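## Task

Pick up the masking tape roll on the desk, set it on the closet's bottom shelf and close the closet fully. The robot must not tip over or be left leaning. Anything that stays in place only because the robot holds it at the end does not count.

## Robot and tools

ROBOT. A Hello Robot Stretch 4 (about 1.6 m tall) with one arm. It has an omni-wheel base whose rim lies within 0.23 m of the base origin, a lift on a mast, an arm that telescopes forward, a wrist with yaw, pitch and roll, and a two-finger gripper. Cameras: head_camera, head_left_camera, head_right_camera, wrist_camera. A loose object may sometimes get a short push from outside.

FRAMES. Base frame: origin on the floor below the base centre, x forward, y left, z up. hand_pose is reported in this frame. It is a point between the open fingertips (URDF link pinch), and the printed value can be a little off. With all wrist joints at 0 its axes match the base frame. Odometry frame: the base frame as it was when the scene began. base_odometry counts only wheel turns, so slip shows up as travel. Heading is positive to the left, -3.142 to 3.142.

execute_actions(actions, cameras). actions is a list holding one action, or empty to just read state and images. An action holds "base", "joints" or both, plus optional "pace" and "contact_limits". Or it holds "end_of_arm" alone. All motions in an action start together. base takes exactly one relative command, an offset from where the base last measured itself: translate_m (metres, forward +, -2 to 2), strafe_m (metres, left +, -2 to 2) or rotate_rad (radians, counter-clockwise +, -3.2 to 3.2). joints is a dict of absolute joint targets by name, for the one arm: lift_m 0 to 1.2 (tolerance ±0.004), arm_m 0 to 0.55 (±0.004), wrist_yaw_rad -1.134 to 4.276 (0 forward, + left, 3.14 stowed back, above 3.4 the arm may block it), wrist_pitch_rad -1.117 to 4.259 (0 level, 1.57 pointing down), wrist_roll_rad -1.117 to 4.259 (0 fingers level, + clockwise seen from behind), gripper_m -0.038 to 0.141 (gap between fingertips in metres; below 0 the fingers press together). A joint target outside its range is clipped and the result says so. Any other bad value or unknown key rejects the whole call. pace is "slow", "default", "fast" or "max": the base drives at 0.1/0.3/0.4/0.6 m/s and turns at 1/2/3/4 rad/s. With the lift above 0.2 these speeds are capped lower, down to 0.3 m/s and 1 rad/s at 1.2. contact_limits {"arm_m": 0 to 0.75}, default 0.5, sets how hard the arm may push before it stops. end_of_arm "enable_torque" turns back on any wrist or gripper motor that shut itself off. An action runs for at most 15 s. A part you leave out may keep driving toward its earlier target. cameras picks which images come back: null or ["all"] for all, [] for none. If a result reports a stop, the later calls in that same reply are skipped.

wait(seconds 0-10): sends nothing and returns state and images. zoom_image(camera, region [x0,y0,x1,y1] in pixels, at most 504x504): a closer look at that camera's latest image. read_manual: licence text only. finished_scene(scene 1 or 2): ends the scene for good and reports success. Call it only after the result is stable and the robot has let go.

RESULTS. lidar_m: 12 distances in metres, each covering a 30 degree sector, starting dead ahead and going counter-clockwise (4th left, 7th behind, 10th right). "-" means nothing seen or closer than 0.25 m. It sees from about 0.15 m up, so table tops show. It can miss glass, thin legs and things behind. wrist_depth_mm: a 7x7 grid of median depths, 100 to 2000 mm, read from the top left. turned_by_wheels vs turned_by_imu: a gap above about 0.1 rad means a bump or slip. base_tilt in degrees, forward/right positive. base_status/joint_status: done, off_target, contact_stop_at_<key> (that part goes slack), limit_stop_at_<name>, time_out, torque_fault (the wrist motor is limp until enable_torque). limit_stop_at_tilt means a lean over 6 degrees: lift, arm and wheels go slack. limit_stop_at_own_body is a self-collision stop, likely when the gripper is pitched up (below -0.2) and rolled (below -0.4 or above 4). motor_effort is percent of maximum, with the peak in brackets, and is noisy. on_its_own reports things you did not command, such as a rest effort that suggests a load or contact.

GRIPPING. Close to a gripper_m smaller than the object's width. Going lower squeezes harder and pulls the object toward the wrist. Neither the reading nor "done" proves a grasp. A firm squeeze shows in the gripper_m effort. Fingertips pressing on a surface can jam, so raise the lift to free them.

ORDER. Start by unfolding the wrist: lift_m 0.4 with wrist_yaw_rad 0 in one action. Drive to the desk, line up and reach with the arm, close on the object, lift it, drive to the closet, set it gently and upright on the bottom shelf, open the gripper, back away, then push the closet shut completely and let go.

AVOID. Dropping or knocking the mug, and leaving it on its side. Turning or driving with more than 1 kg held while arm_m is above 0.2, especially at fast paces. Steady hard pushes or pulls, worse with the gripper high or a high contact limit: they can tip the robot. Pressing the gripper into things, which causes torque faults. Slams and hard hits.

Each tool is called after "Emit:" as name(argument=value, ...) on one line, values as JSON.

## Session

Emit:
execute_actions(actions=[{"base":{"rotate_rad":-1.57},"joints":{"lift_m":0.4,"wrist_yaw_rad":0}}])

Scene clock: 2.40 s.
base_odometry: x=+0.000 y=+0.000 heading=-1.570 (m, m, rad; odometry frame)
turned_by_wheels: -1.570 (rad since the last result)
turned_by_imu: -1.588 (rad since the last result)
base_tilt: forward=+0.3 right=-0.2 (deg)
lidar_m: 1.21 1.19 1.29 1.82 2.15 2.24 2.60 2.50 2.55 1.09 1.03 1.11
base_status: done
joint_positions: lift_m=+0.400 arm_m=-0.003 wrist_yaw_rad=+0.000 wrist_pitch_rad=-0.012 wrist_roll_rad=+0.016 gripper_m=+0.057
joint_status: all done
motor_effort: lift_m=+22(19) arm_m=-1(1) wrist_yaw_rad=-1(8) wrist_pitch_rad=-6(7) wrist_roll_rad=-1(1) gripper_m=-2(5) wheel_0=+1(9) wheel_1=+1(8) wheel_2=+2(8) (%)
hand_pose: x=+0.4568 y=-0.0873 z=+0.5814 quat_wxyz=(+1.000, +0.008, -0.006, +0.000) (m; base frame)
wrist_depth_mm: 891 976 1060 1182 1366 1537 1661 / 878 976 1060 1182 1366 1281 991 / 878 976 1078 1205 1397 1576 1397 / 891 991 1098 1229 1397 1618 1499 / 891 991 1060 1205 1430 1618 1537 / 891 991 201 1229 193 1576 1499 / 917 976 1098 - 1366 1255 1366
pictures: head_camera, head_left_camera, head_right_camera, wrist_camera
Images, in order (width x height): head_camera 420x560, head_left_camera 420x672, head_right_camera 420x672, wrist_camera 616x392.

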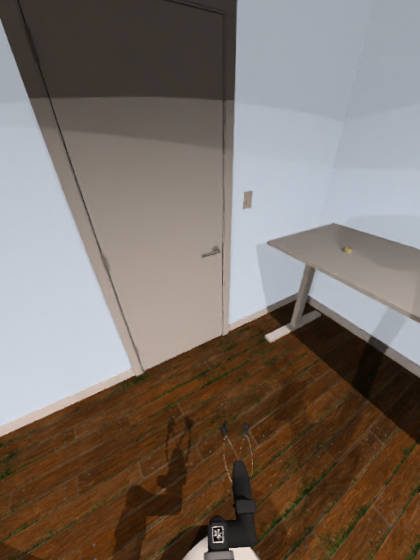

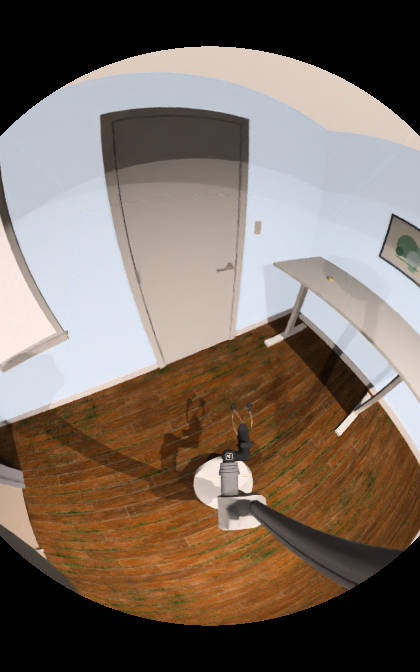

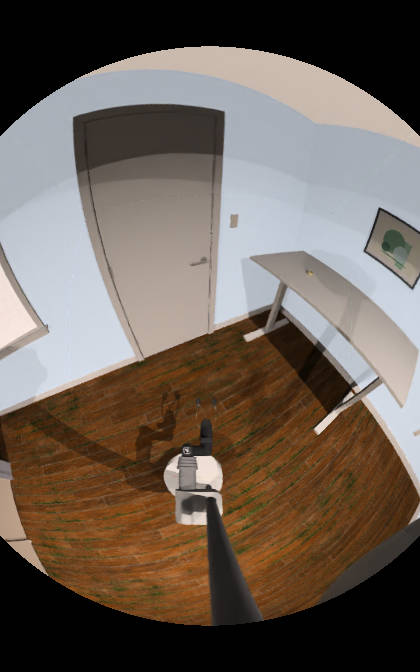

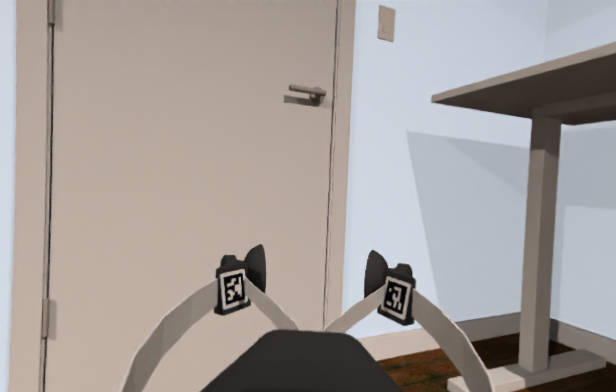

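Emit:
execute_actions(actions=[{"base":{"rotate_rad":1.9},"joints":{"lift_m":0.86,"gripper_m":0}}])

Scene clock: 5.27 s.
base_odometry: x=+0.000 y=+0.000 heading=+0.330 (m, m, rad; odometry frame)
turned_by_wheels: +1.899 (rad since the last result)
turned_by_imu: +1.923 (rad since the last result)
base_tilt: forward=+0.3 right=-0.3 (deg)
lidar_m: 2.13 2.17 2.71 2.48 2.50 2.01 1.04 1.08 1.33 1.21 1.20 1.53
base_status: done
joint_positions: lift_m=+0.860 arm_m=-0.003 wrist_yaw_rad=+0.000 wrist_pitch_rad=-0.012 wrist_roll_rad=+0.016 gripper_m=+0.000
joint_status: all done
motor_effort: lift_m=+22(25) arm_m=+0(1) wrist_yaw_rad=+0(1) wrist_pitch_rad=-7(7) wrist_roll_rad=-1(1) gripper_m=-7(5) wheel_0=-3(9) wheel_1=-3(11) wheel_2=-3(9) (%)
hand_pose: x=+0.4568 y=-0.0874 z=+1.0414 quat_wxyz=(+1.000, +0.008, -0.006, +0.000) (m; base frame)
wrist_depth_mm: 1808 1921 1983 1983 - - 1430 / 1863 1863 1983 1983 - - 1430 / 1808 1863 1983 1983 - 1983 1397 / 1921 1863 - - - 1983 1397 / 1921 1921 1983 - - 1921 1397 / 1863 1921 183 193 184 1983 1397 / 1921 1921 - - - 1756 1397
pictures: head_camera, head_left_camera, head_right_camera, wrist_camera
Images, in order (width x height): head_camera 420x560, head_left_camera 420x672, head_right_camera 420x672, wrist_camera 616x392.

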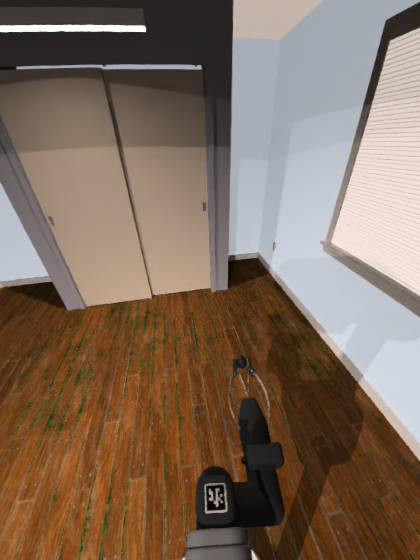

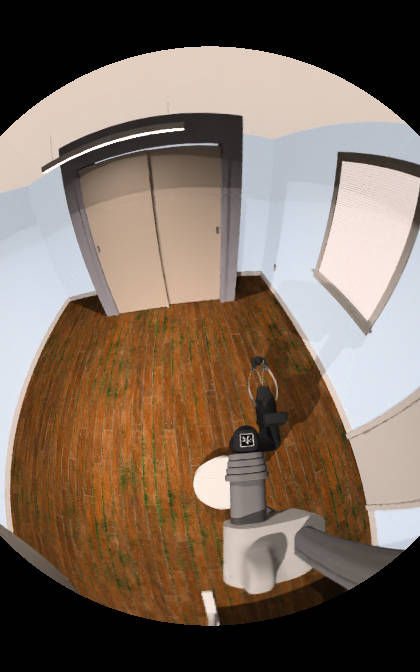

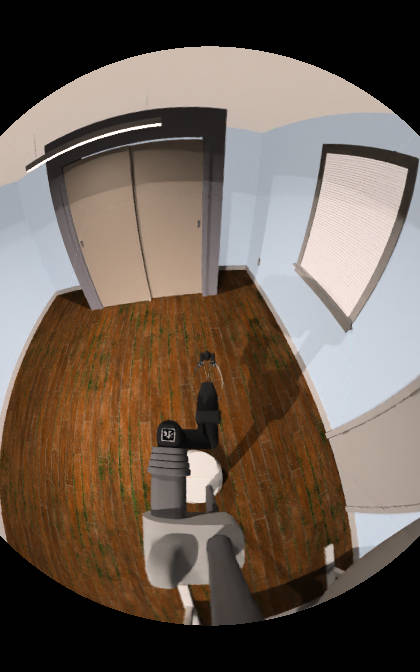

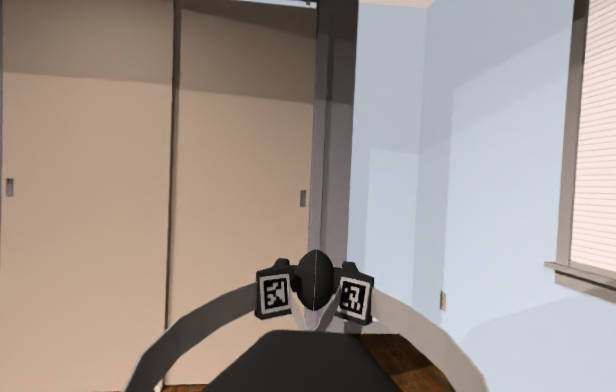

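Emit:
execute_actions(actions=[{"base":{"rotate_rad":0.25}}], cameras=[])

Emit:
execute_actions(actions=[{"base":{"translate_m":1.3}}])

Scene clock: 6.33 s.
base_odometry: x=+0.000 y=+0.000 heading=+0.579 (m, m, rad; odometry frame)
turned_by_wheels: +0.250 (rad since the last result)
turned_by_imu: +0.253 (rad since the last result)
base_tilt: forward=+0.3 right=-0.2 (deg)
lidar_m: 2.17 2.32 2.52 2.47 2.38 1.06 1.05 1.16 1.24 1.19 1.34 1.96
base_status: done
joint_positions: lift_m=+0.860 arm_m=-0.003 wrist_yaw_rad=+0.000 wrist_pitch_rad=-0.012 wrist_roll_rad=+0.016 gripper_m=+0.000
joint_status: not commanded
motor_effort: lift_m=+22(22) arm_m=-1(1) wrist_yaw_rad=-1(1) wrist_pitch_rad=-7(6) wrist_roll_rad=-1(1) gripper_m=-4(8) wheel_0=-1(6) wheel_1=-1(10) wheel_2=-1(8) (%)
hand_pose: x=+0.4568 y=-0.0874 z=+1.0414 quat_wxyz=(+1.000, +0.008, -0.006, +0.000) (m; base frame)
wrist_depth_mm: - - - - 1921 - - / - - - - 1983 - - / - - - - 1983 - - / - - - 1983 1983 - - / - - - 1983 1983 - - / - - 183 192 185 - - / - - - - 1983 - -
pictures: none
No camera images: the call's "cameras" was empty. Leave "cameras" out to get every camera's image.

Scene clock: 12.17 s.
base_odometry: x=+1.088 y=+0.712 heading=+0.580 (m, m, rad; odometry frame)
turned_by_wheels: +0.000 (rad since the last result)
turned_by_imu: +0.000 (rad since the last result)
base_tilt: forward=+0.1 right=-0.3 (deg)
lidar_m: 0.87 0.90 1.37 2.33 2.53 3.19 3.15 1.81 1.37 1.36 1.12 0.92
base_status: done
joint_positions: lift_m=+0.860 arm_m=-0.003 wrist_yaw_rad=+0.000 wrist_pitch_rad=-0.012 wrist_roll_rad=+0.016 gripper_m=+0.000
joint_status: not commanded
motor_effort: lift_m=+20(22) arm_m=-1(1) wrist_yaw_rad=-1(0) wrist_pitch_rad=-6(7) wrist_roll_rad=-1(1) gripper_m=-6(6) wheel_0=+2(7) wheel_1=+2(7) wheel_2=+0(8) (%)
hand_pose: x=+0.4568 y=-0.0874 z=+1.0416 quat_wxyz=(+1.000, +0.008, -0.006, +0.000) (m; base frame)
wrist_depth_mm: 707 683 699 683 654 640 627 / 715 683 699 683 661 647 627 / 707 683 707 691 668 647 627 / 715 691 707 699 661 654 634 / 707 683 707 691 668 654 634 / 715 691 184 192 184 654 634 / 723 699 699 - 676 654 634
pictures: head_camera, head_left_camera, head_right_camera, wrist_camera
Images, in order (width x height): head_camera 420x560, head_left_camera 420x672, head_right_camera 420x672, wrist_camera 616x392.

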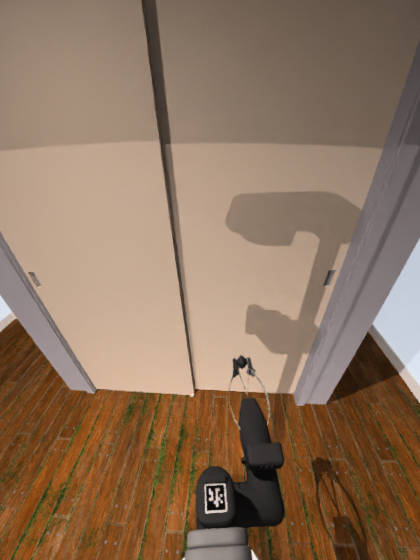

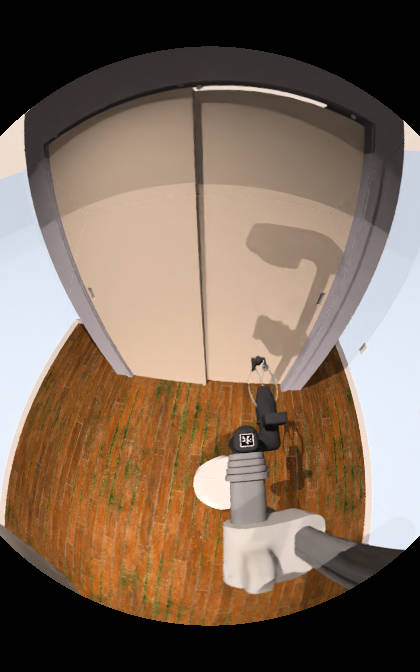

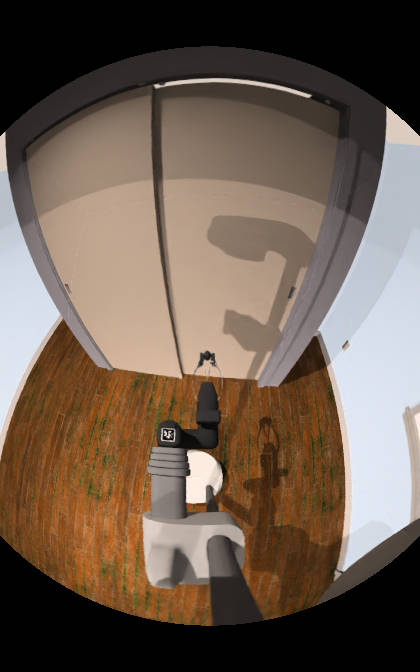

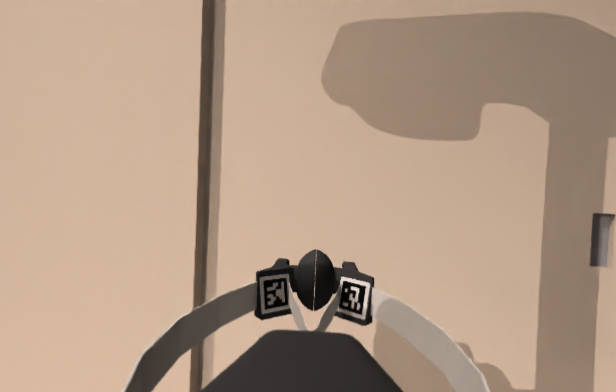

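Emit:
execute_actions(actions=[{"base":{"rotate_rad":-0.11},"joints":{"lift_m":0.8}}], cameras=[])

Emit:
execute_actions(actions=[{"base":{"strafe_m":-0.42},"joints":{"arm_m":0.1}}], cameras=["wrist_camera"])

Scene clock: 13.43 s.
base_odometry: x=+1.088 y=+0.712 heading=+0.470 (m, m, rad; odometry frame)
turned_by_wheels: -0.110 (rad since the last result)
turned_by_imu: -0.111 (rad since the last result)
base_tilt: forward=+0.2 right=-0.4 (deg)
lidar_m: 0.87 0.88 1.24 2.33 2.44 3.30 3.18 1.98 1.43 1.32 1.44 0.95
base_status: done
joint_positions: lift_m=+0.800 arm_m=-0.003 wrist_yaw_rad=+0.000 wrist_pitch_rad=-0.012 wrist_roll_rad=+0.016 gripper_m=+0.000
joint_status: all done
motor_effort: lift_m=+18(17) arm_m=-1(1) wrist_yaw_rad=+0(0) wrist_pitch_rad=-7(7) wrist_roll_rad=-1(1) gripper_m=-6(5) wheel_0=+1(7) wheel_1=+1(10) wheel_2=+1(6) (%)
hand_pose: x=+0.4568 y=-0.0874 z=+0.9818 quat_wxyz=(+1.000, +0.008, -0.006, +0.000) (m; base frame)
wrist_depth_mm: 647 654 691 691 676 683 627 / 654 647 691 691 691 683 627 / 661 661 699 699 691 683 615 / 661 661 699 691 691 691 621 / 661 661 699 699 699 691 627 / 668 668 183 192 184 691 621 / 661 668 707 - 707 691 627
pictures: none
No camera images: the call's "cameras" was empty. Leave "cameras" out to get every camera's image.

Scene clock: 16.17 s.
base_odometry: x=+1.278 y=+0.338 heading=+0.470 (m, m, rad; odometry frame)
turned_by_wheels: +0.000 (rad since the last result)
turned_by_imu: +0.001 (rad since the last result)
base_tilt: forward=+0.2 right=-0.3 (deg)
lidar_m: 0.81 0.94 1.17 2.77 2.86 3.28 2.84 1.39 0.98 0.92 0.94 0.85
base_status: done
joint_positions: lift_m=+0.800 arm_m=+0.099 wrist_yaw_rad=+0.000 wrist_pitch_rad=-0.012 wrist_roll_rad=+0.016 gripper_m=+0.000
joint_status: all done
motor_effort: lift_m=+18(17) arm_m=+6(6) wrist_yaw_rad=-1(2) wrist_pitch_rad=-7(7) wrist_roll_rad=-1(1) gripper_m=-5(5) wheel_0=+1(10) wheel_1=+0(7) wheel_2=+0(1) (%)
hand_pose: x=+0.5583 y=-0.0874 z=+0.9818 quat_wxyz=(+1.000, +0.008, -0.006, +0.000) (m; base frame)
wrist_depth_mm: 591 585 585 585 521 1281 1255 / 597 597 591 585 525 1255 1255 / 603 591 585 585 521 1281 1255 / 603 597 591 597 521 1281 1281 / 603 603 603 517 530 1281 1281 / 615 603 184 192 185 1308 1255 / 609 609 597 - 530 1308 1281
pictures: wrist_camera
Images, in order (width x height): wrist_camera 616x392.

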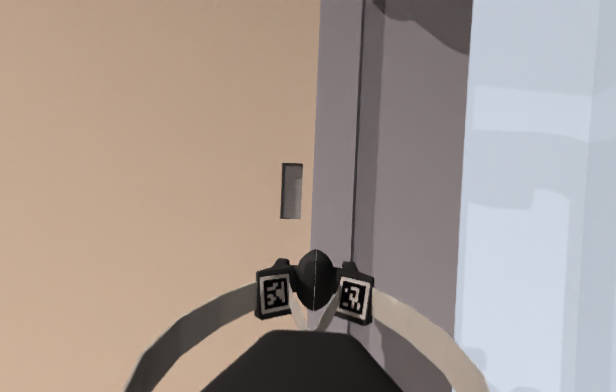

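Emit:
execute_actions(actions=[{"base":{"strafe_m":0.04},"joints":{"lift_m":0.82,"arm_m":0.0}}], cameras=[])

Emit:
execute_actions(actions=[{"base":{"translate_m":0.33}}], cameras=["wrist_camera"])

Scene clock: 17.57 s.
base_odometry: x=+1.260 y=+0.373 heading=+0.470 (m, m, rad; odometry frame)
turned_by_wheels: +0.000 (rad since the last result)
turned_by_imu: +0.001 (rad since the last result)
base_tilt: forward=+0.2 right=-0.2 (deg)
lidar_m: 0.82 0.94 1.20 2.72 2.84 3.28 3.19 1.45 0.99 0.97 1.04 0.86
base_status: done
joint_positions: lift_m=+0.820 arm_m=+0.001 wrist_yaw_rad=+0.000 wrist_pitch_rad=-0.012 wrist_roll_rad=+0.016 gripper_m=+0.000
joint_status: all done
motor_effort: lift_m=+22(23) arm_m=-6(5) wrist_yaw_rad=+0(2) wrist_pitch_rad=-7(7) wrist_roll_rad=-1(1) gripper_m=-6(6) wheel_0=-1(9) wheel_1=+2(10) wheel_2=+0(0) (%)
hand_pose: x=+0.4605 y=-0.0874 z=+1.0014 quat_wxyz=(+1.000, +0.008, -0.006, +0.000) (m; base frame)
wrist_depth_mm: 699 691 683 676 615 1336 1336 / 699 699 691 683 615 1336 1366 / 699 699 691 683 621 1336 1336 / 699 699 691 699 615 1397 1336 / 699 707 691 676 627 1366 1397 / 707 699 183 191 184 1366 1366 / 715 707 699 - 634 1397 1336
pictures: none
No camera images: the call's "cameras" was empty. Leave "cameras" out to get every camera's image.

Scene clock: 20.13 s.
base_odometry: x=+1.554 y=+0.523 heading=+0.470 (m, m, rad; odometry frame)
turned_by_wheels: +0.000 (rad since the last result)
turned_by_imu: +0.000 (rad since the last result)
base_tilt: forward=+0.3 right=-0.5 (deg)
lidar_m: 0.52 0.57 0.77 2.72 2.84 3.66 3.56 1.40 1.01 0.96 1.05 0.51
base_status: done
joint_positions: lift_m=+0.820 arm_m=+0.001 wrist_yaw_rad=+0.000 wrist_pitch_rad=-0.012 wrist_roll_rad=+0.016 gripper_m=+0.000
joint_status: not commanded
motor_effort: lift_m=+22(22) arm_m=-6(6) wrist_yaw_rad=-1(0) wrist_pitch_rad=-7(6) wrist_roll_rad=-1(1) gripper_m=-7(6) wheel_0=+2(7) wheel_1=+1(2) wheel_2=-1(12) (%)
hand_pose: x=+0.4605 y=-0.0874 z=+1.0015 quat_wxyz=(+1.000, +0.008, -0.006, +0.000) (m; base frame)
wrist_depth_mm: 357 357 353 353 274 286 286 / 359 357 355 353 277 289 287 / 364 359 357 355 277 289 287 / 362 359 359 357 277 290 289 / 366 362 359 359 278 290 290 / 366 364 183 192 184 293 290 / 368 366 364 - 282 294 293
pictures: wrist_camera
Images, in order (width x height): wrist_camera 616x392.

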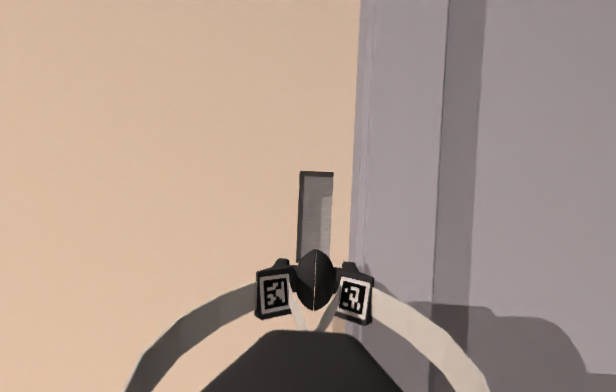

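Emit:
execute_actions(actions=[{"joints":{"arm_m":0.22,"lift_m":0.83},"contact_limits":{"arm_m":0.2},"pace":"slow"}], cameras=["wrist_camera"])

Scene clock: 22.63 s.
base_odometry: x=+1.554 y=+0.523 heading=+0.470 (m, m, rad; odometry frame)
turned_by_wheels: -0.001 (rad since the last result)
turned_by_imu: +0.009 (rad since the last result)
base_tilt: forward=+0.2 right=-0.3 (deg)
lidar_m: 0.53 0.58 0.80 2.72 2.83 3.61 3.15 1.45 1.03 0.96 1.04 0.51
base_status: not commanded
joint_positions: lift_m=+0.830 arm_m=+0.130 wrist_yaw_rad=-0.008 wrist_pitch_rad=-0.013 wrist_roll_rad=+0.016 gripper_m=+0.000
joint_status: arm_m contact_stop (moved +0.129 of +0.219); the others done
on_its_own: arm_m is slack since a contact_stop (your +0.220 is given up); wrist_yaw_rad is at rest, and its effort (+23) is outside its rest range (-13 to +13)
motor_effort: lift_m=+20(19) arm_m=+0(18) wrist_yaw_rad=+23(39) wrist_pitch_rad=-4(11) wrist_roll_rad=-1(1) gripper_m=-4(5) wheel_0=+0(7) wheel_1=+1(6) wheel_2=-8(12) (%)
contact_limits: arm_m 0.2
hand_pose: x=+0.5891 y=-0.0898 z=+1.0117 quat_wxyz=(+1.000, +0.008, -0.006, -0.004) (m; base frame)
wrist_depth_mm: 230 229 229 228 189 148 148 / 232 230 229 229 183 149 149 / 232 232 230 229 177 150 156 / 234 232 231 237 172 150 157 / 235 233 233 231 167 151 163 / 236 235 183 191 163 151 165 / 237 236 235 - 156 152 165
pictures: wrist_camera
Images, in order (width x height): wrist_camera 616x392.

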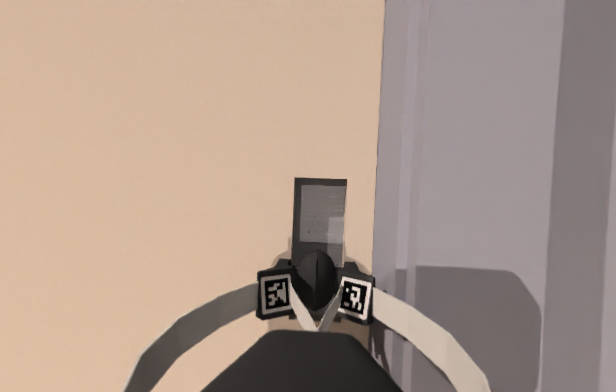

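Emit:
execute_actions(actions=[{"base":{"strafe_m":0.3},"joints":{"arm_m":0.14},"pace":"slow"}], cameras=["wrist_camera","head_camera"])

Scene clock: 26.80 s.
base_odometry: x=+1.418 y=+0.790 heading=+0.468 (m, m, rad; odometry frame)
turned_by_wheels: -0.001 (rad since the last result)
turned_by_imu: -0.330 (rad since the last result)
base_tilt: forward=-0.6 right=+0.3 (deg)
lidar_m: 0.50 0.50 0.56 0.87 2.53 2.85 3.61 2.65 1.38 1.13 1.18 0.53
base_status: done
joint_positions: lift_m=+0.830 arm_m=+0.138 wrist_yaw_rad=-0.023 wrist_pitch_rad=-0.016 wrist_roll_rad=+0.015 gripper_m=+0.000
joint_status: all done
on_its_own: wrist_yaw_rad is at rest, and its effort (+66) is outside its rest range (-13 to +13)
motor_effort: lift_m=+20(20) arm_m=+11(20) wrist_yaw_rad=+66(84) wrist_pitch_rad=+5(37) wrist_roll_rad=+0(0) gripper_m=+0(6) wheel_0=-3(6) wheel_1=+3(11) wheel_2=-17(20) (%)
hand_pose: x=+0.5954 y=-0.0940 z=+1.0127 quat_wxyz=(+1.000, +0.008, -0.008, -0.011) (m; base frame)
wrist_depth_mm: 178 190 204 220 202 166 198 / 178 190 204 221 200 167 199 / 179 191 204 221 198 168 200 / 179 191 206 229 196 167 201 / 180 192 206 224 194 167 202 / 180 193 179 190 181 168 203 / 181 189 204 - 181 164 203
pictures: head_camera, wrist_camera
Images, in order (width x height): head_camera 420x560, wrist_camera 616x392.

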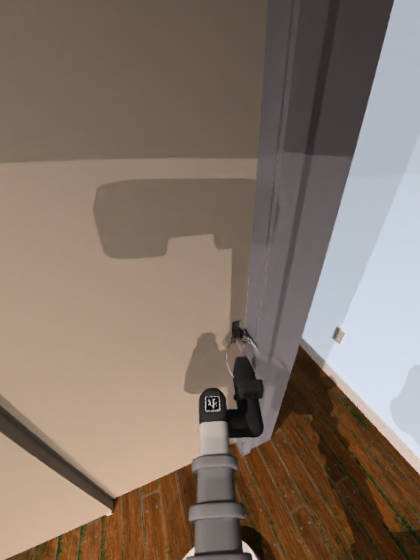

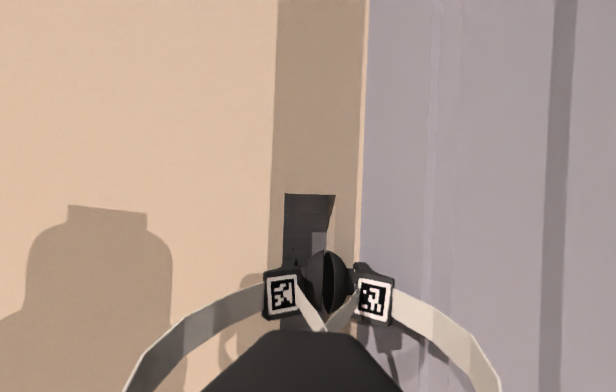

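Emit:
execute_actions(actions=[{"base":{"rotate_rad":0.33},"joints":{"arm_m":0.115},"pace":"slow"}], cameras=["wrist_camera","head_camera"])

Scene clock: 28.43 s.
base_odometry: x=+1.417 y=+0.790 heading=+0.797 (m, m, rad; odometry frame)
turned_by_wheels: +0.328 (rad since the last result)
turned_by_imu: +0.136 (rad since the last result)
base_tilt: forward=-1.9 right=+0.9 (deg)
lidar_m: 0.47 0.46 0.62 1.00 2.60 3.12 2.51 1.99 1.24 1.10 1.12 0.48
base_status: done
joint_positions: lift_m=+0.830 arm_m=+0.114 wrist_yaw_rad=-0.028 wrist_pitch_rad=+0.000 wrist_roll_rad=+0.015 gripper_m=+0.000
joint_status: all done
on_its_own: wrist_yaw_rad is at rest, and its effort (+80) is outside its rest range (-13 to +13); wrist_pitch_rad is at rest, and its effort (-39) is outside its rest range (-23 to +23)
motor_effort: lift_m=+21(21) arm_m=+6(9) wrist_yaw_rad=+80(96) wrist_pitch_rad=-39(47) wrist_roll_rad=-1(1) gripper_m=+0(5) wheel_0=-3(3) wheel_1=+2(8) wheel_2=-20(29) (%)
hand_pose: x=+0.5707 y=-0.0954 z=+1.0080 quat_wxyz=(+1.000, +0.008, +0.000, -0.014) (m; base frame)
wrist_depth_mm: 194 202 211 221 189 157 172 / 195 203 211 223 187 158 172 / 195 203 213 223 186 158 173 / 196 204 213 224 185 158 173 / 196 204 214 229 184 159 182 / 197 205 178 191 178 159 183 / 196 203 211 - 170 158 183
pictures: head_camera, wrist_camera
Images, in order (width x height): head_camera 420x560, wrist_camera 616x392.

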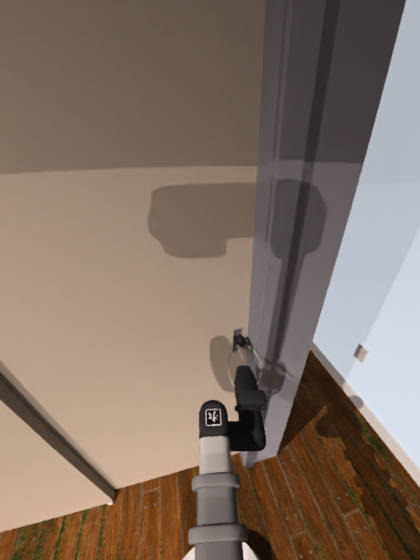

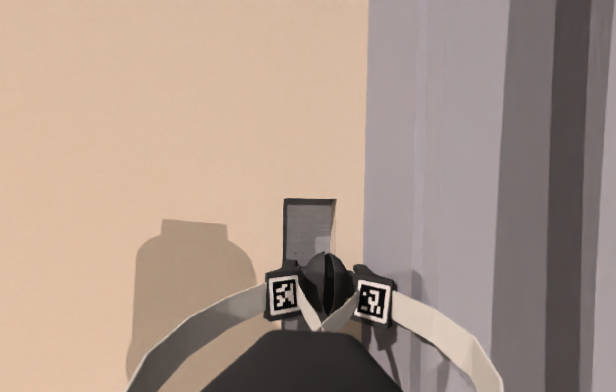

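Emit:
execute_actions(actions=[{"base":{"rotate_rad":-0.08},"pace":"slow"}], cameras=[])

Emit:
execute_actions(actions=[{"base":{"translate_m":-0.3},"joints":{"arm_m":0.0},"pace":"slow"}])

Scene clock: 29.90 s.
base_odometry: x=+1.417 y=+0.789 heading=+0.715 (m, m, rad; odometry frame)
turned_by_wheels: -0.081 (rad since the last result)
turned_by_imu: -0.045 (rad since the last result)
base_tilt: forward=-1.3 right=+0.5 (deg)
lidar_m: 0.47 0.49 0.56 0.98 2.59 3.04 3.51 2.19 1.25 1.11 1.09 0.47
base_status: done
joint_positions: lift_m=+0.830 arm_m=+0.114 wrist_yaw_rad=-0.021 wrist_pitch_rad=-0.008 wrist_roll_rad=+0.015 gripper_m=+0.000
joint_status: not commanded
on_its_own: wrist_yaw_rad is at rest, and its effort (+60) is outside its rest range (-13 to +13)
motor_effort: lift_m=+21(22) arm_m=+6(6) wrist_yaw_rad=+60(90) wrist_pitch_rad=-17(41) wrist_roll_rad=-1(1) gripper_m=-3(2) wheel_0=+3(3) wheel_1=+1(9) wheel_2=-18(17) (%)
hand_pose: x=+0.5714 y=-0.0934 z=+1.0103 quat_wxyz=(+1.000, +0.008, -0.004, -0.010) (m; base frame)
wrist_depth_mm: 189 198 210 221 186 159 176 / 190 200 210 222 185 160 186 / 191 199 210 222 182 160 186 / 191 200 211 227 182 161 187 / 191 201 211 228 180 161 187 / 191 202 183 190 175 162 187 / 192 198 210 - 169 160 188
pictures: none
No camera images: the call's "cameras" was empty. Leave "cameras" out to get every camera's image.

Scene clock: 34.20 s.
base_odometry: x=+1.191 y=+0.593 heading=+0.715 (m, m, rad; odometry frame)
turned_by_wheels: +0.000 (rad since the last result)
turned_by_imu: -0.015 (rad since the last result)
base_tilt: forward=+0.2 right=-0.3 (deg)
lidar_m: 0.75 0.76 0.83 1.49 2.53 2.94 3.29 2.35 1.40 1.17 1.17 0.82
base_status: done
joint_positions: lift_m=+0.830 arm_m=+0.001 wrist_yaw_rad=+0.000 wrist_pitch_rad=-0.012 wrist_roll_rad=+0.015 gripper_m=+0.000
joint_status: all done
motor_effort: lift_m=+19(21) arm_m=-6(6) wrist_yaw_rad=+0(60) wrist_pitch_rad=-6(43) wrist_roll_rad=-1(1) gripper_m=-5(5) wheel_0=-4(9) wheel_1=-3(9) wheel_2=+3(18) (%)
hand_pose: x=+0.4605 y=-0.0874 z=+1.0116 quat_wxyz=(+1.000, +0.008, -0.006, +0.000) (m; base frame)
wrist_depth_mm: 508 530 559 591 559 591 1229 / 512 530 564 591 549 1430 1255 / 512 535 564 597 564 1430 1205 / 517 544 574 591 569 1430 1205 / 521 544 569 591 569 1397 1205 / 517 544 183 193 184 1464 1205 / 525 539 569 - 580 1397 1182
pictures: head_camera, head_left_camera, head_right_camera, wrist_camera
Images, in order (width x height): head_camera 420x560, head_left_camera 420x672, head_right_camera 420x672, wrist_camera 616x392.

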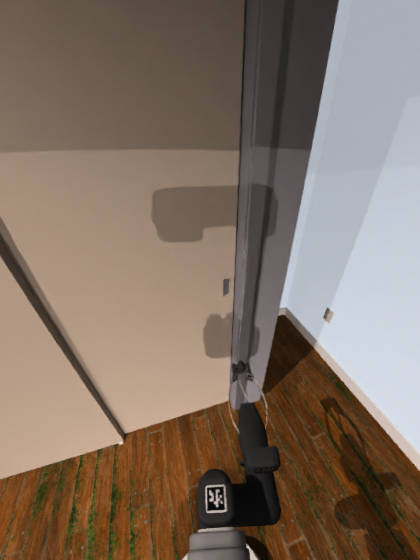

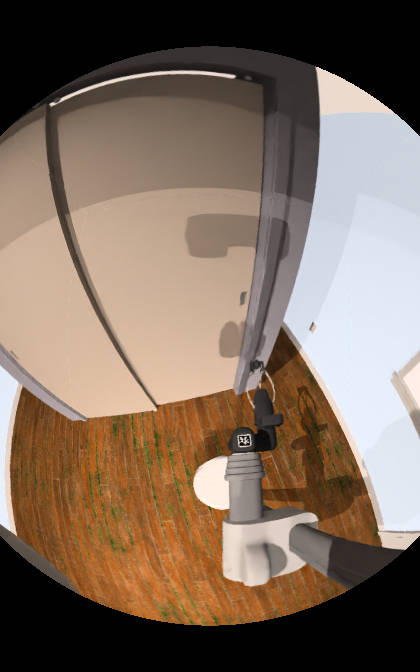

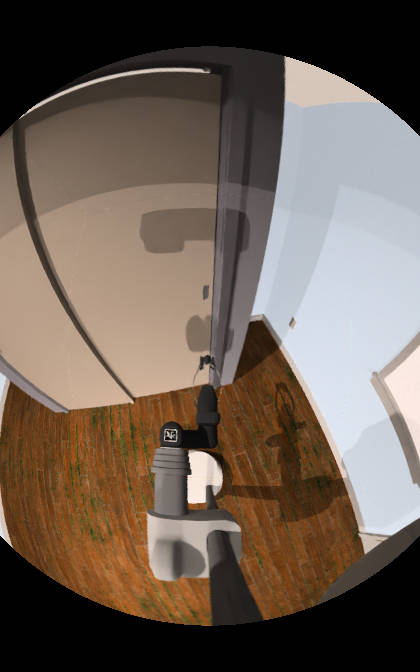

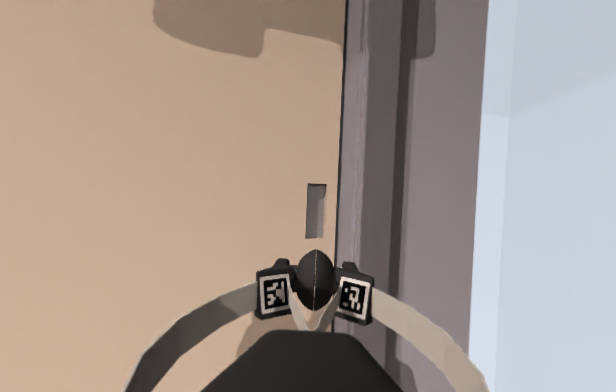

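Emit:
execute_actions(actions=[{"base":{"rotate_rad":0.22}}], cameras=[])

Emit:
execute_actions(actions=[{"base":{"strafe_m":1.1}}])

Scene clock: 35.30 s.
base_odometry: x=+1.191 y=+0.593 heading=+0.935 (m, m, rad; odometry frame)
turned_by_wheels: +0.220 (rad since the last result)
turned_by_imu: +0.222 (rad since the last result)
base_tilt: forward=+0.3 right=-0.2 (deg)
lidar_m: 0.75 0.77 0.99 2.49 2.59 3.45 3.36 1.82 1.22 1.18 1.23 0.77
base_status: done
joint_positions: lift_m=+0.830 arm_m=+0.001 wrist_yaw_rad=+0.000 wrist_pitch_rad=-0.012 wrist_roll_rad=+0.015 gripper_m=+0.000
joint_status: not commanded
motor_effort: lift_m=+19(19) arm_m=-6(6) wrist_yaw_rad=+0(1) wrist_pitch_rad=-6(7) wrist_roll_rad=+0(1) gripper_m=-5(5) wheel_0=-2(7) wheel_1=+0(9) wheel_2=-2(7) (%)
hand_pose: x=+0.4605 y=-0.0874 z=+1.0116 quat_wxyz=(+1.000, +0.008, -0.006, +0.000) (m; base frame)
wrist_depth_mm: 554 549 549 554 549 517 488 / 554 554 554 554 559 508 496 / 554 554 559 554 559 504 496 / 559 554 554 564 554 496 496 / 559 559 559 559 564 496 500 / 559 564 183 192 184 492 500 / 569 569 569 - 569 484 504
pictures: none
No camera images: the call's "cameras" was empty. Leave "cameras" out to get every camera's image.

Scene clock: 40.30 s.
base_odometry: x=+0.306 y=+1.246 heading=+0.935 (m, m, rad; odometry frame)
turned_by_wheels: +0.000 (rad since the last result)
turned_by_imu: +0.004 (rad since the last result)
base_tilt: forward=+0.2 right=-0.2 (deg)
lidar_m: 0.66 0.68 1.49 1.42 1.47 1.99 3.38 2.69 2.37 2.28 1.09 0.72
base_status: done
joint_positions: lift_m=+0.830 arm_m=+0.001 wrist_yaw_rad=+0.000 wrist_pitch_rad=-0.012 wrist_roll_rad=+0.015 gripper_m=+0.000
joint_status: not commanded
motor_effort: lift_m=+19(19) arm_m=-7(6) wrist_yaw_rad=-1(1) wrist_pitch_rad=-6(6) wrist_roll_rad=-1(1) gripper_m=-6(6) wheel_0=-2(10) wheel_1=+1(10) wheel_2=+0(0) (%)
hand_pose: x=+0.4605 y=-0.0874 z=+1.0116 quat_wxyz=(+1.000, +0.008, -0.006, +0.000) (m; base frame)
wrist_depth_mm: 459 459 477 473 477 477 477 / 459 462 477 473 480 477 480 / 462 466 480 477 480 480 480 / 466 462 480 484 480 480 480 / 466 452 484 480 480 480 484 / 469 455 183 191 184 488 484 / 469 462 488 - 488 488 488
pictures: head_camera, head_left_camera, head_right_camera, wrist_camera
Images, in order (width x height): head_camera 420x560, head_left_camera 420x672, head_right_camera 420x672, wrist_camera 616x392.

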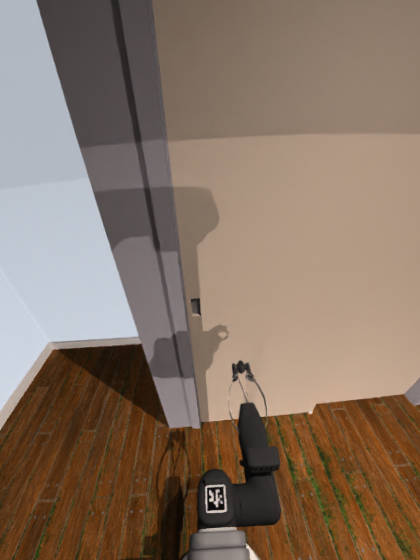

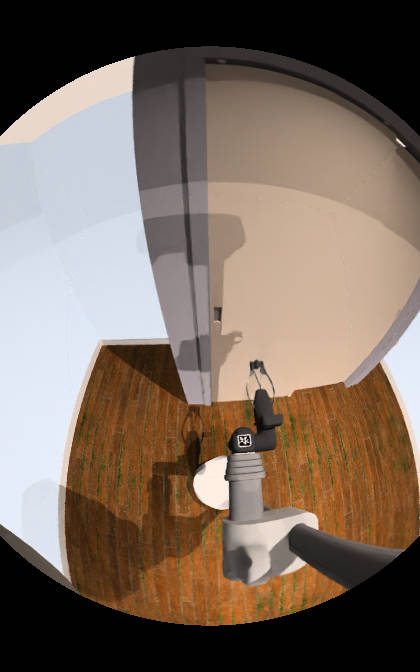

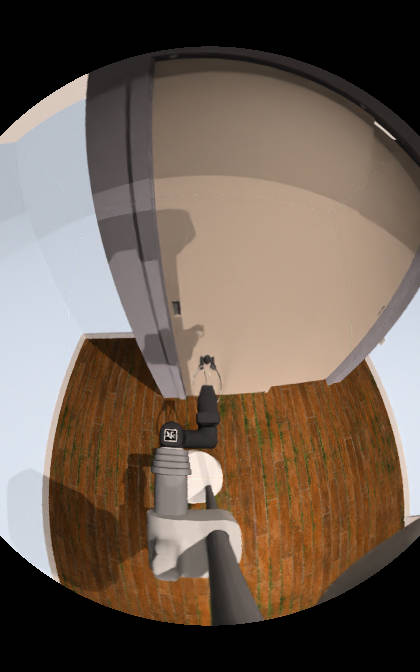

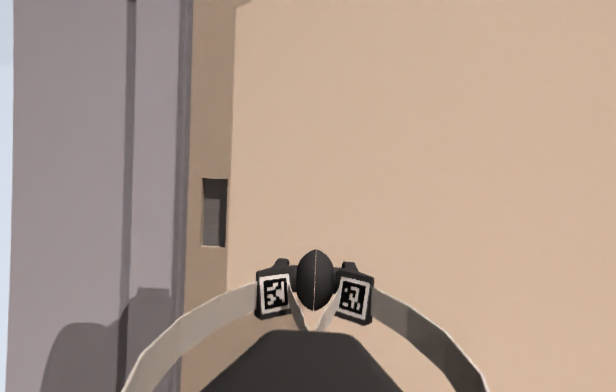

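Emit:
execute_actions(actions=[{"base":{"strafe_m":0.135}}], cameras=[])

Emit:
execute_actions(actions=[{"base":{"translate_m":0.12}}], cameras=["wrist_camera"])

Scene clock: 42.07 s.
base_odometry: x=+0.197 y=+1.326 heading=+0.935 (m, m, rad; odometry frame)
turned_by_wheels: +0.000 (rad since the last result)
turned_by_imu: +0.001 (rad since the last result)
base_tilt: forward=+0.4 right=-0.2 (deg)
lidar_m: 0.66 1.45 1.33 1.26 1.33 1.77 3.38 2.70 2.52 2.43 1.02 0.72
base_status: done
joint_positions: lift_m=+0.830 arm_m=+0.001 wrist_yaw_rad=+0.000 wrist_pitch_rad=-0.012 wrist_roll_rad=+0.015 gripper_m=+0.000
joint_status: not commanded
motor_effort: lift_m=+19(19) arm_m=-6(7) wrist_yaw_rad=-1(1) wrist_pitch_rad=-7(6) wrist_roll_rad=-1(1) gripper_m=-7(5) wheel_0=-1(10) wheel_1=+1(7) wheel_2=+0(1) (%)
hand_pose: x=+0.4605 y=-0.0874 z=+1.0116 quat_wxyz=(+1.000, +0.008, -0.006, +0.000) (m; base frame)
wrist_depth_mm: 1205 455 459 473 473 473 473 / 1205 459 455 473 473 473 473 / 1229 459 459 473 477 473 477 / 1205 462 462 477 480 480 477 / 1229 462 462 449 477 480 477 / 1205 462 183 192 184 484 484 / 1205 466 466 - 484 484 488
pictures: none
No camera images: the call's "cameras" was empty. Leave "cameras" out to get every camera's image.

Scene clock: 43.73 s.
base_odometry: x=+0.269 y=+1.423 heading=+0.935 (m, m, rad; odometry frame)
turned_by_wheels: +0.000 (rad since the last result)
turned_by_imu: +0.001 (rad since the last result)
base_tilt: forward=+0.2 right=-0.3 (deg)
lidar_m: 0.53 0.61 1.32 1.26 1.31 1.79 3.51 2.87 2.56 2.42 0.84 0.57
base_status: done
joint_positions: lift_m=+0.830 arm_m=+0.001 wrist_yaw_rad=+0.000 wrist_pitch_rad=-0.012 wrist_roll_rad=+0.015 gripper_m=+0.000
joint_status: not commanded
motor_effort: lift_m=+19(19) arm_m=-6(6) wrist_yaw_rad=-2(1) wrist_pitch_rad=-6(7) wrist_roll_rad=-1(1) gripper_m=-7(5) wheel_0=+2(6) wheel_1=+1(8) wheel_2=+0(9) (%)
hand_pose: x=+0.4605 y=-0.0874 z=+1.0116 quat_wxyz=(+1.000, +0.008, -0.006, +0.000) (m; base frame)
wrist_depth_mm: 1078 336 336 353 353 353 353 / 1078 338 325 355 353 353 355 / 1078 338 325 355 355 355 355 / 1118 338 327 357 357 357 357 / 1098 342 327 357 357 357 357 / 1098 343 184 192 185 359 359 / 1098 347 343 - 364 359 362
pictures: wrist_camera
Images, in order (width x height): wrist_camera 616x392.

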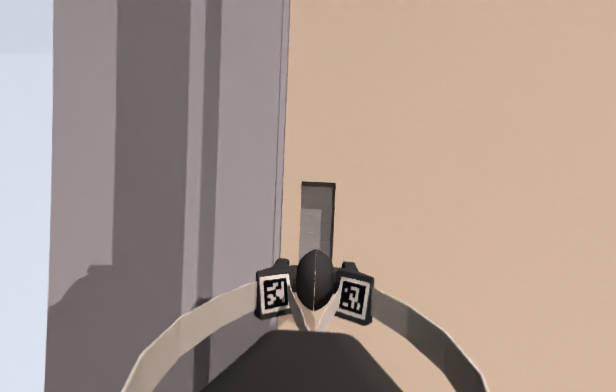

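Emit:
execute_actions(actions=[{"joints":{"arm_m":0.22},"contact_limits":{"arm_m":0.2},"pace":"slow"}], cameras=["wrist_camera"])

Scene clock: 46.23 s.
base_odometry: x=+0.269 y=+1.423 heading=+0.934 (m, m, rad; odometry frame)
turned_by_wheels: -0.001 (rad since the last result)
turned_by_imu: +0.004 (rad since the last result)
base_tilt: forward=+0.2 right=-0.3 (deg)
lidar_m: 0.54 1.31 1.34 1.25 1.33 1.80 3.48 2.88 2.55 2.42 0.84 0.60
base_status: not commanded
joint_positions: lift_m=+0.830 arm_m=+0.130 wrist_yaw_rad=-0.008 wrist_pitch_rad=-0.014 wrist_roll_rad=+0.015 gripper_m=+0.000
joint_status: arm_m contact_stop (moved +0.129 of +0.219)
on_its_own: arm_m is slack since a contact_stop (your +0.220 is given up); wrist_yaw_rad is at rest, and its effort (+24) is outside its rest range (-13 to +13)
motor_effort: lift_m=+19(19) arm_m=+0(20) wrist_yaw_rad=+24(33) wrist_pitch_rad=-1(7) wrist_roll_rad=-1(1) gripper_m=-4(5) wheel_0=+0(4) wheel_1=+0(5) wheel_2=-8(10) (%)
contact_limits: arm_m 0.2
hand_pose: x=+0.5889 y=-0.0899 z=+1.0121 quat_wxyz=(+1.000, +0.008, -0.007, -0.004) (m; base frame)
wrist_depth_mm: 208 208 195 228 228 228 229 / 209 210 196 229 229 229 229 / 210 211 197 229 230 230 230 / 211 211 198 230 231 230 231 / 211 212 199 231 232 233 233 / 213 213 183 191 186 233 233 / 214 213 200 - 234 235 235
pictures: wrist_camera
Images, in order (width x height): wrist_camera 616x392.

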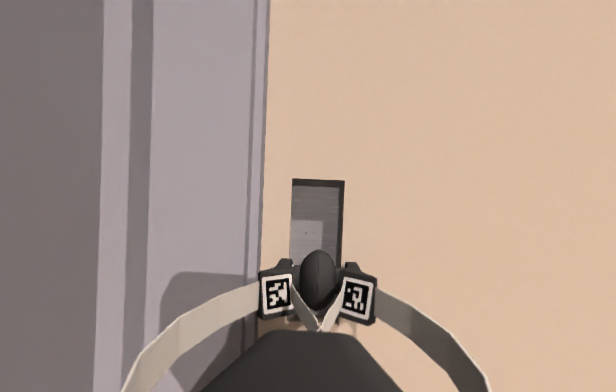

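Leave the arm slack, as worked in scene 1's opening.

Emit:
execute_actions(actions=[{"base":{"strafe_m":-0.12},"pace":"slow"}], cameras=["wrist_camera"])

Scene clock: 48.60 s.
base_odometry: x=+0.365 y=+1.351 heading=+0.934 (m, m, rad; odometry frame)
turned_by_wheels: +0.000 (rad since the last result)
turned_by_imu: +0.001 (rad since the last result)
base_tilt: forward=+0.4 right=-0.3 (deg)
lidar_m: 0.53 0.57 1.44 1.38 1.45 1.98 3.50 2.87 2.42 2.30 0.84 0.58
base_status: done
joint_positions: lift_m=+0.830 arm_m=+0.130 wrist_yaw_rad=+0.000 wrist_pitch_rad=-0.012 wrist_roll_rad=+0.015 gripper_m=+0.000
joint_status: not commanded
on_its_own: arm_m is slack since a contact_stop (your +0.220 is given up)
motor_effort: lift_m=+19(19) arm_m=+0(0) wrist_yaw_rad=+1(23) wrist_pitch_rad=-6(6) wrist_roll_rad=-1(1) gripper_m=-5(5) wheel_0=+3(14) wheel_1=-3(9) wheel_2=-1(4) (%)
hand_pose: x=+0.5895 y=-0.0875 z=+1.0117 quat_wxyz=(+1.000, +0.008, -0.006, +0.000) (m; base frame)
wrist_depth_mm: 207 294 820 228 229 228 228 / 208 296 946 229 229 229 229 / 209 300 691 230 229 230 229 / 211 303 878 232 232 231 230 / 213 309 891 233 233 231 232 / 215 312 183 193 185 233 233 / 216 276 759 - 235 234 234
pictures: wrist_camera
Images, in order (width x height): wrist_camera 616x392.

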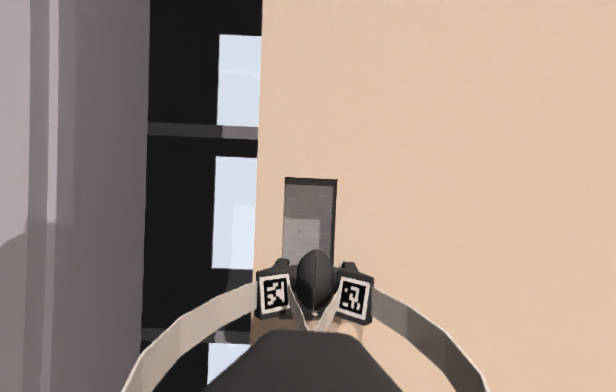

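Slides easily.

Emit:
execute_actions(actions=[{"base":{"strafe_m":-0.42},"pace":"slow"}], cameras=["wrist_camera","head_camera"])

Scene clock: 54.03 s.
base_odometry: x=+0.702 y=+1.102 heading=+0.934 (m, m, rad; odometry frame)
turned_by_wheels: +0.000 (rad since the last result)
turned_by_imu: +0.001 (rad since the last result)
base_tilt: forward=+0.1 right=-0.3 (deg)
lidar_m: 0.56 0.73 0.80 1.81 1.89 2.58 3.49 2.77 1.95 1.90 0.88 0.61
base_status: done
joint_positions: lift_m=+0.830 arm_m=+0.130 wrist_yaw_rad=+0.000 wrist_pitch_rad=-0.012 wrist_roll_rad=+0.015 gripper_m=+0.000
joint_status: not commanded
on_its_own: arm_m is slack since a contact_stop (your +0.220 is given up)
motor_effort: lift_m=+19(19) arm_m=+0(0) wrist_yaw_rad=-1(22) wrist_pitch_rad=-6(6) wrist_roll_rad=-1(0) gripper_m=-6(9) wheel_0=+3(13) wheel_1=-4(7) wheel_2=+0(2) (%)
hand_pose: x=+0.5896 y=-0.0873 z=+1.0116 quat_wxyz=(+1.000, +0.008, -0.006, +0.000) (m; base frame)
wrist_depth_mm: 878 917 891 238 237 237 236 / 931 976 960 238 239 237 237 / 820 904 585 239 239 238 239 / 931 976 960 240 240 239 240 / 891 976 976 241 241 241 241 / 627 640 183 192 184 242 243 / 976 991 976 - 244 243 243
pictures: head_camera, wrist_camera
Images, in order (width x height): head_camera 420x560, wrist_camera 616x392.

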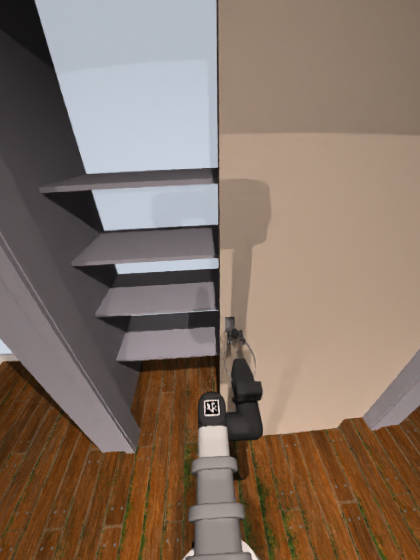

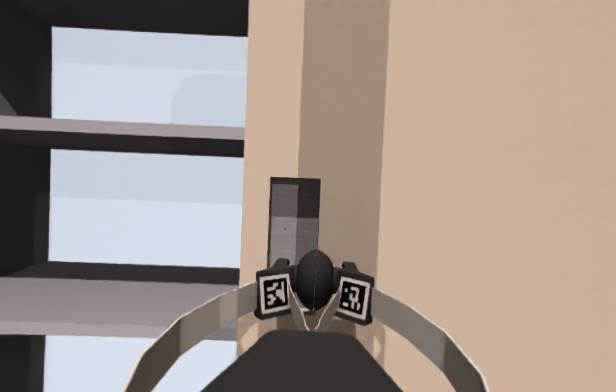

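Emit:
execute_actions(actions=[{"base":{"translate_m":-0.3},"joints":{"arm_m":0}}], cameras=[])

Emit:
execute_actions(actions=[{"base":{"strafe_m":0.32},"joints":{"lift_m":0.35}}])

Scene clock: 56.57 s.
base_odometry: x=+0.524 y=+0.861 heading=+0.934 (m, m, rad; odometry frame)
turned_by_wheels: +0.000 (rad since the last result)
turned_by_imu: +0.001 (rad since the last result)
base_tilt: forward=+0.2 right=-0.4 (deg)
lidar_m: 0.86 0.96 1.91 1.80 1.90 2.54 3.16 2.52 1.96 1.89 1.31 0.92
base_status: done
joint_positions: lift_m=+0.830 arm_m=+0.001 wrist_yaw_rad=+0.000 wrist_pitch_rad=-0.012 wrist_roll_rad=+0.015 gripper_m=+0.000
joint_status: all done
motor_effort: lift_m=+19(19) arm_m=-6(6) wrist_yaw_rad=-1(2) wrist_pitch_rad=-6(7) wrist_roll_rad=+0(0) gripper_m=-6(6) wheel_0=-3(7) wheel_1=-2(6) wheel_2=+2(12) (%)
hand_pose: x=+0.4605 y=-0.0874 z=+1.0115 quat_wxyz=(+1.000, +0.008, -0.006, +0.000) (m; base frame)
wrist_depth_mm: 904 1182 1397 676 668 668 668 / 917 1255 1430 668 676 668 676 / 917 1281 1397 668 661 676 668 / 931 1397 1397 676 676 676 668 / 946 1229 1430 683 676 676 676 / 946 1397 183 191 184 683 683 / 960 1160 1229 - 683 683 683
pictures: none
No camera images: the call's "cameras" was empty. Leave "cameras" out to get every camera's image.

Scene clock: 59.43 s.
base_odometry: x=+0.267 y=+1.051 heading=+0.934 (m, m, rad; odometry frame)
turned_by_wheels: +0.000 (rad since the last result)
turned_by_imu: +0.002 (rad since the last result)
base_tilt: forward=+0.2 right=-0.5 (deg)
lidar_m: 0.87 0.87 1.55 1.48 1.52 2.11 3.17 2.50 2.33 2.16 1.30 0.95
base_status: done
joint_positions: lift_m=+0.350 arm_m=+0.001 wrist_yaw_rad=+0.000 wrist_pitch_rad=-0.012 wrist_roll_rad=+0.015 gripper_m=+0.000
joint_status: all done
motor_effort: lift_m=+18(21) arm_m=-6(6) wrist_yaw_rad=+0(0) wrist_pitch_rad=-7(6) wrist_roll_rad=-1(1) gripper_m=-5(6) wheel_0=+0(11) wheel_1=+0(11) wheel_2=+0(1) (%)
hand_pose: x=+0.4605 y=-0.0874 z=+0.5318 quat_wxyz=(+1.000, +0.008, -0.006, +0.000) (m; base frame)
wrist_depth_mm: 1366 640 1160 1308 1255 661 654 / 1366 647 1138 1397 1397 661 661 / 1397 647 1336 1397 1397 668 661 / 1430 647 1308 1397 1430 668 668 / 1430 654 1255 1060 1430 668 668 / 1430 654 184 193 184 668 676 / 1042 654 1160 - 1255 676 676
pictures: head_camera, head_left_camera, head_right_camera, wrist_camera
Images, in order (width x height): head_camera 420x560, head_left_camera 420x672, head_right_camera 420x672, wrist_camera 616x392.

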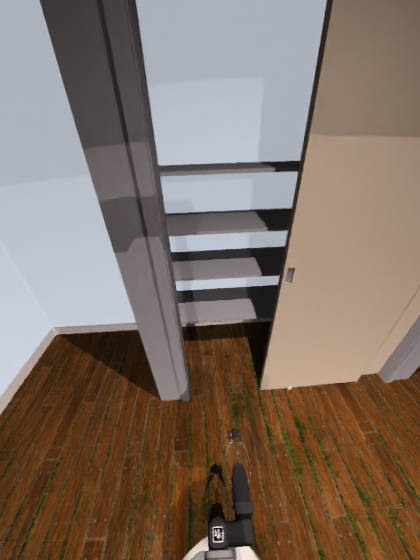

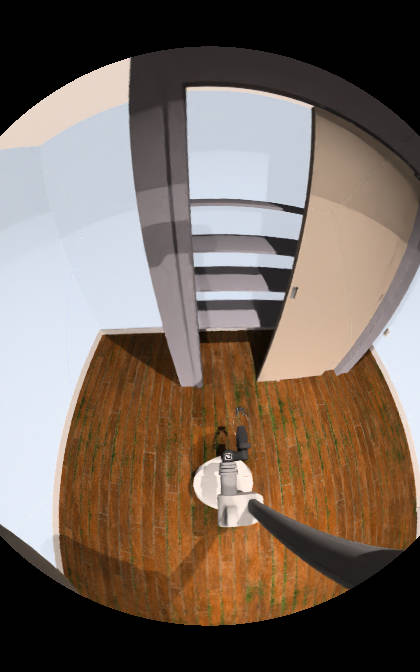

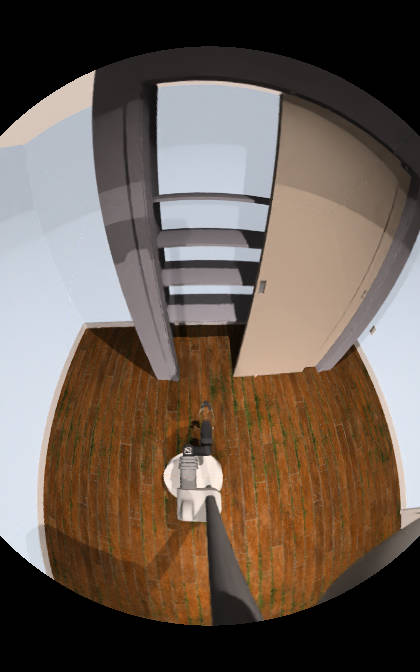

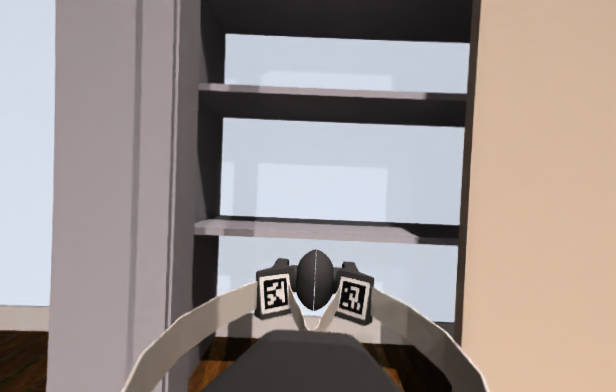

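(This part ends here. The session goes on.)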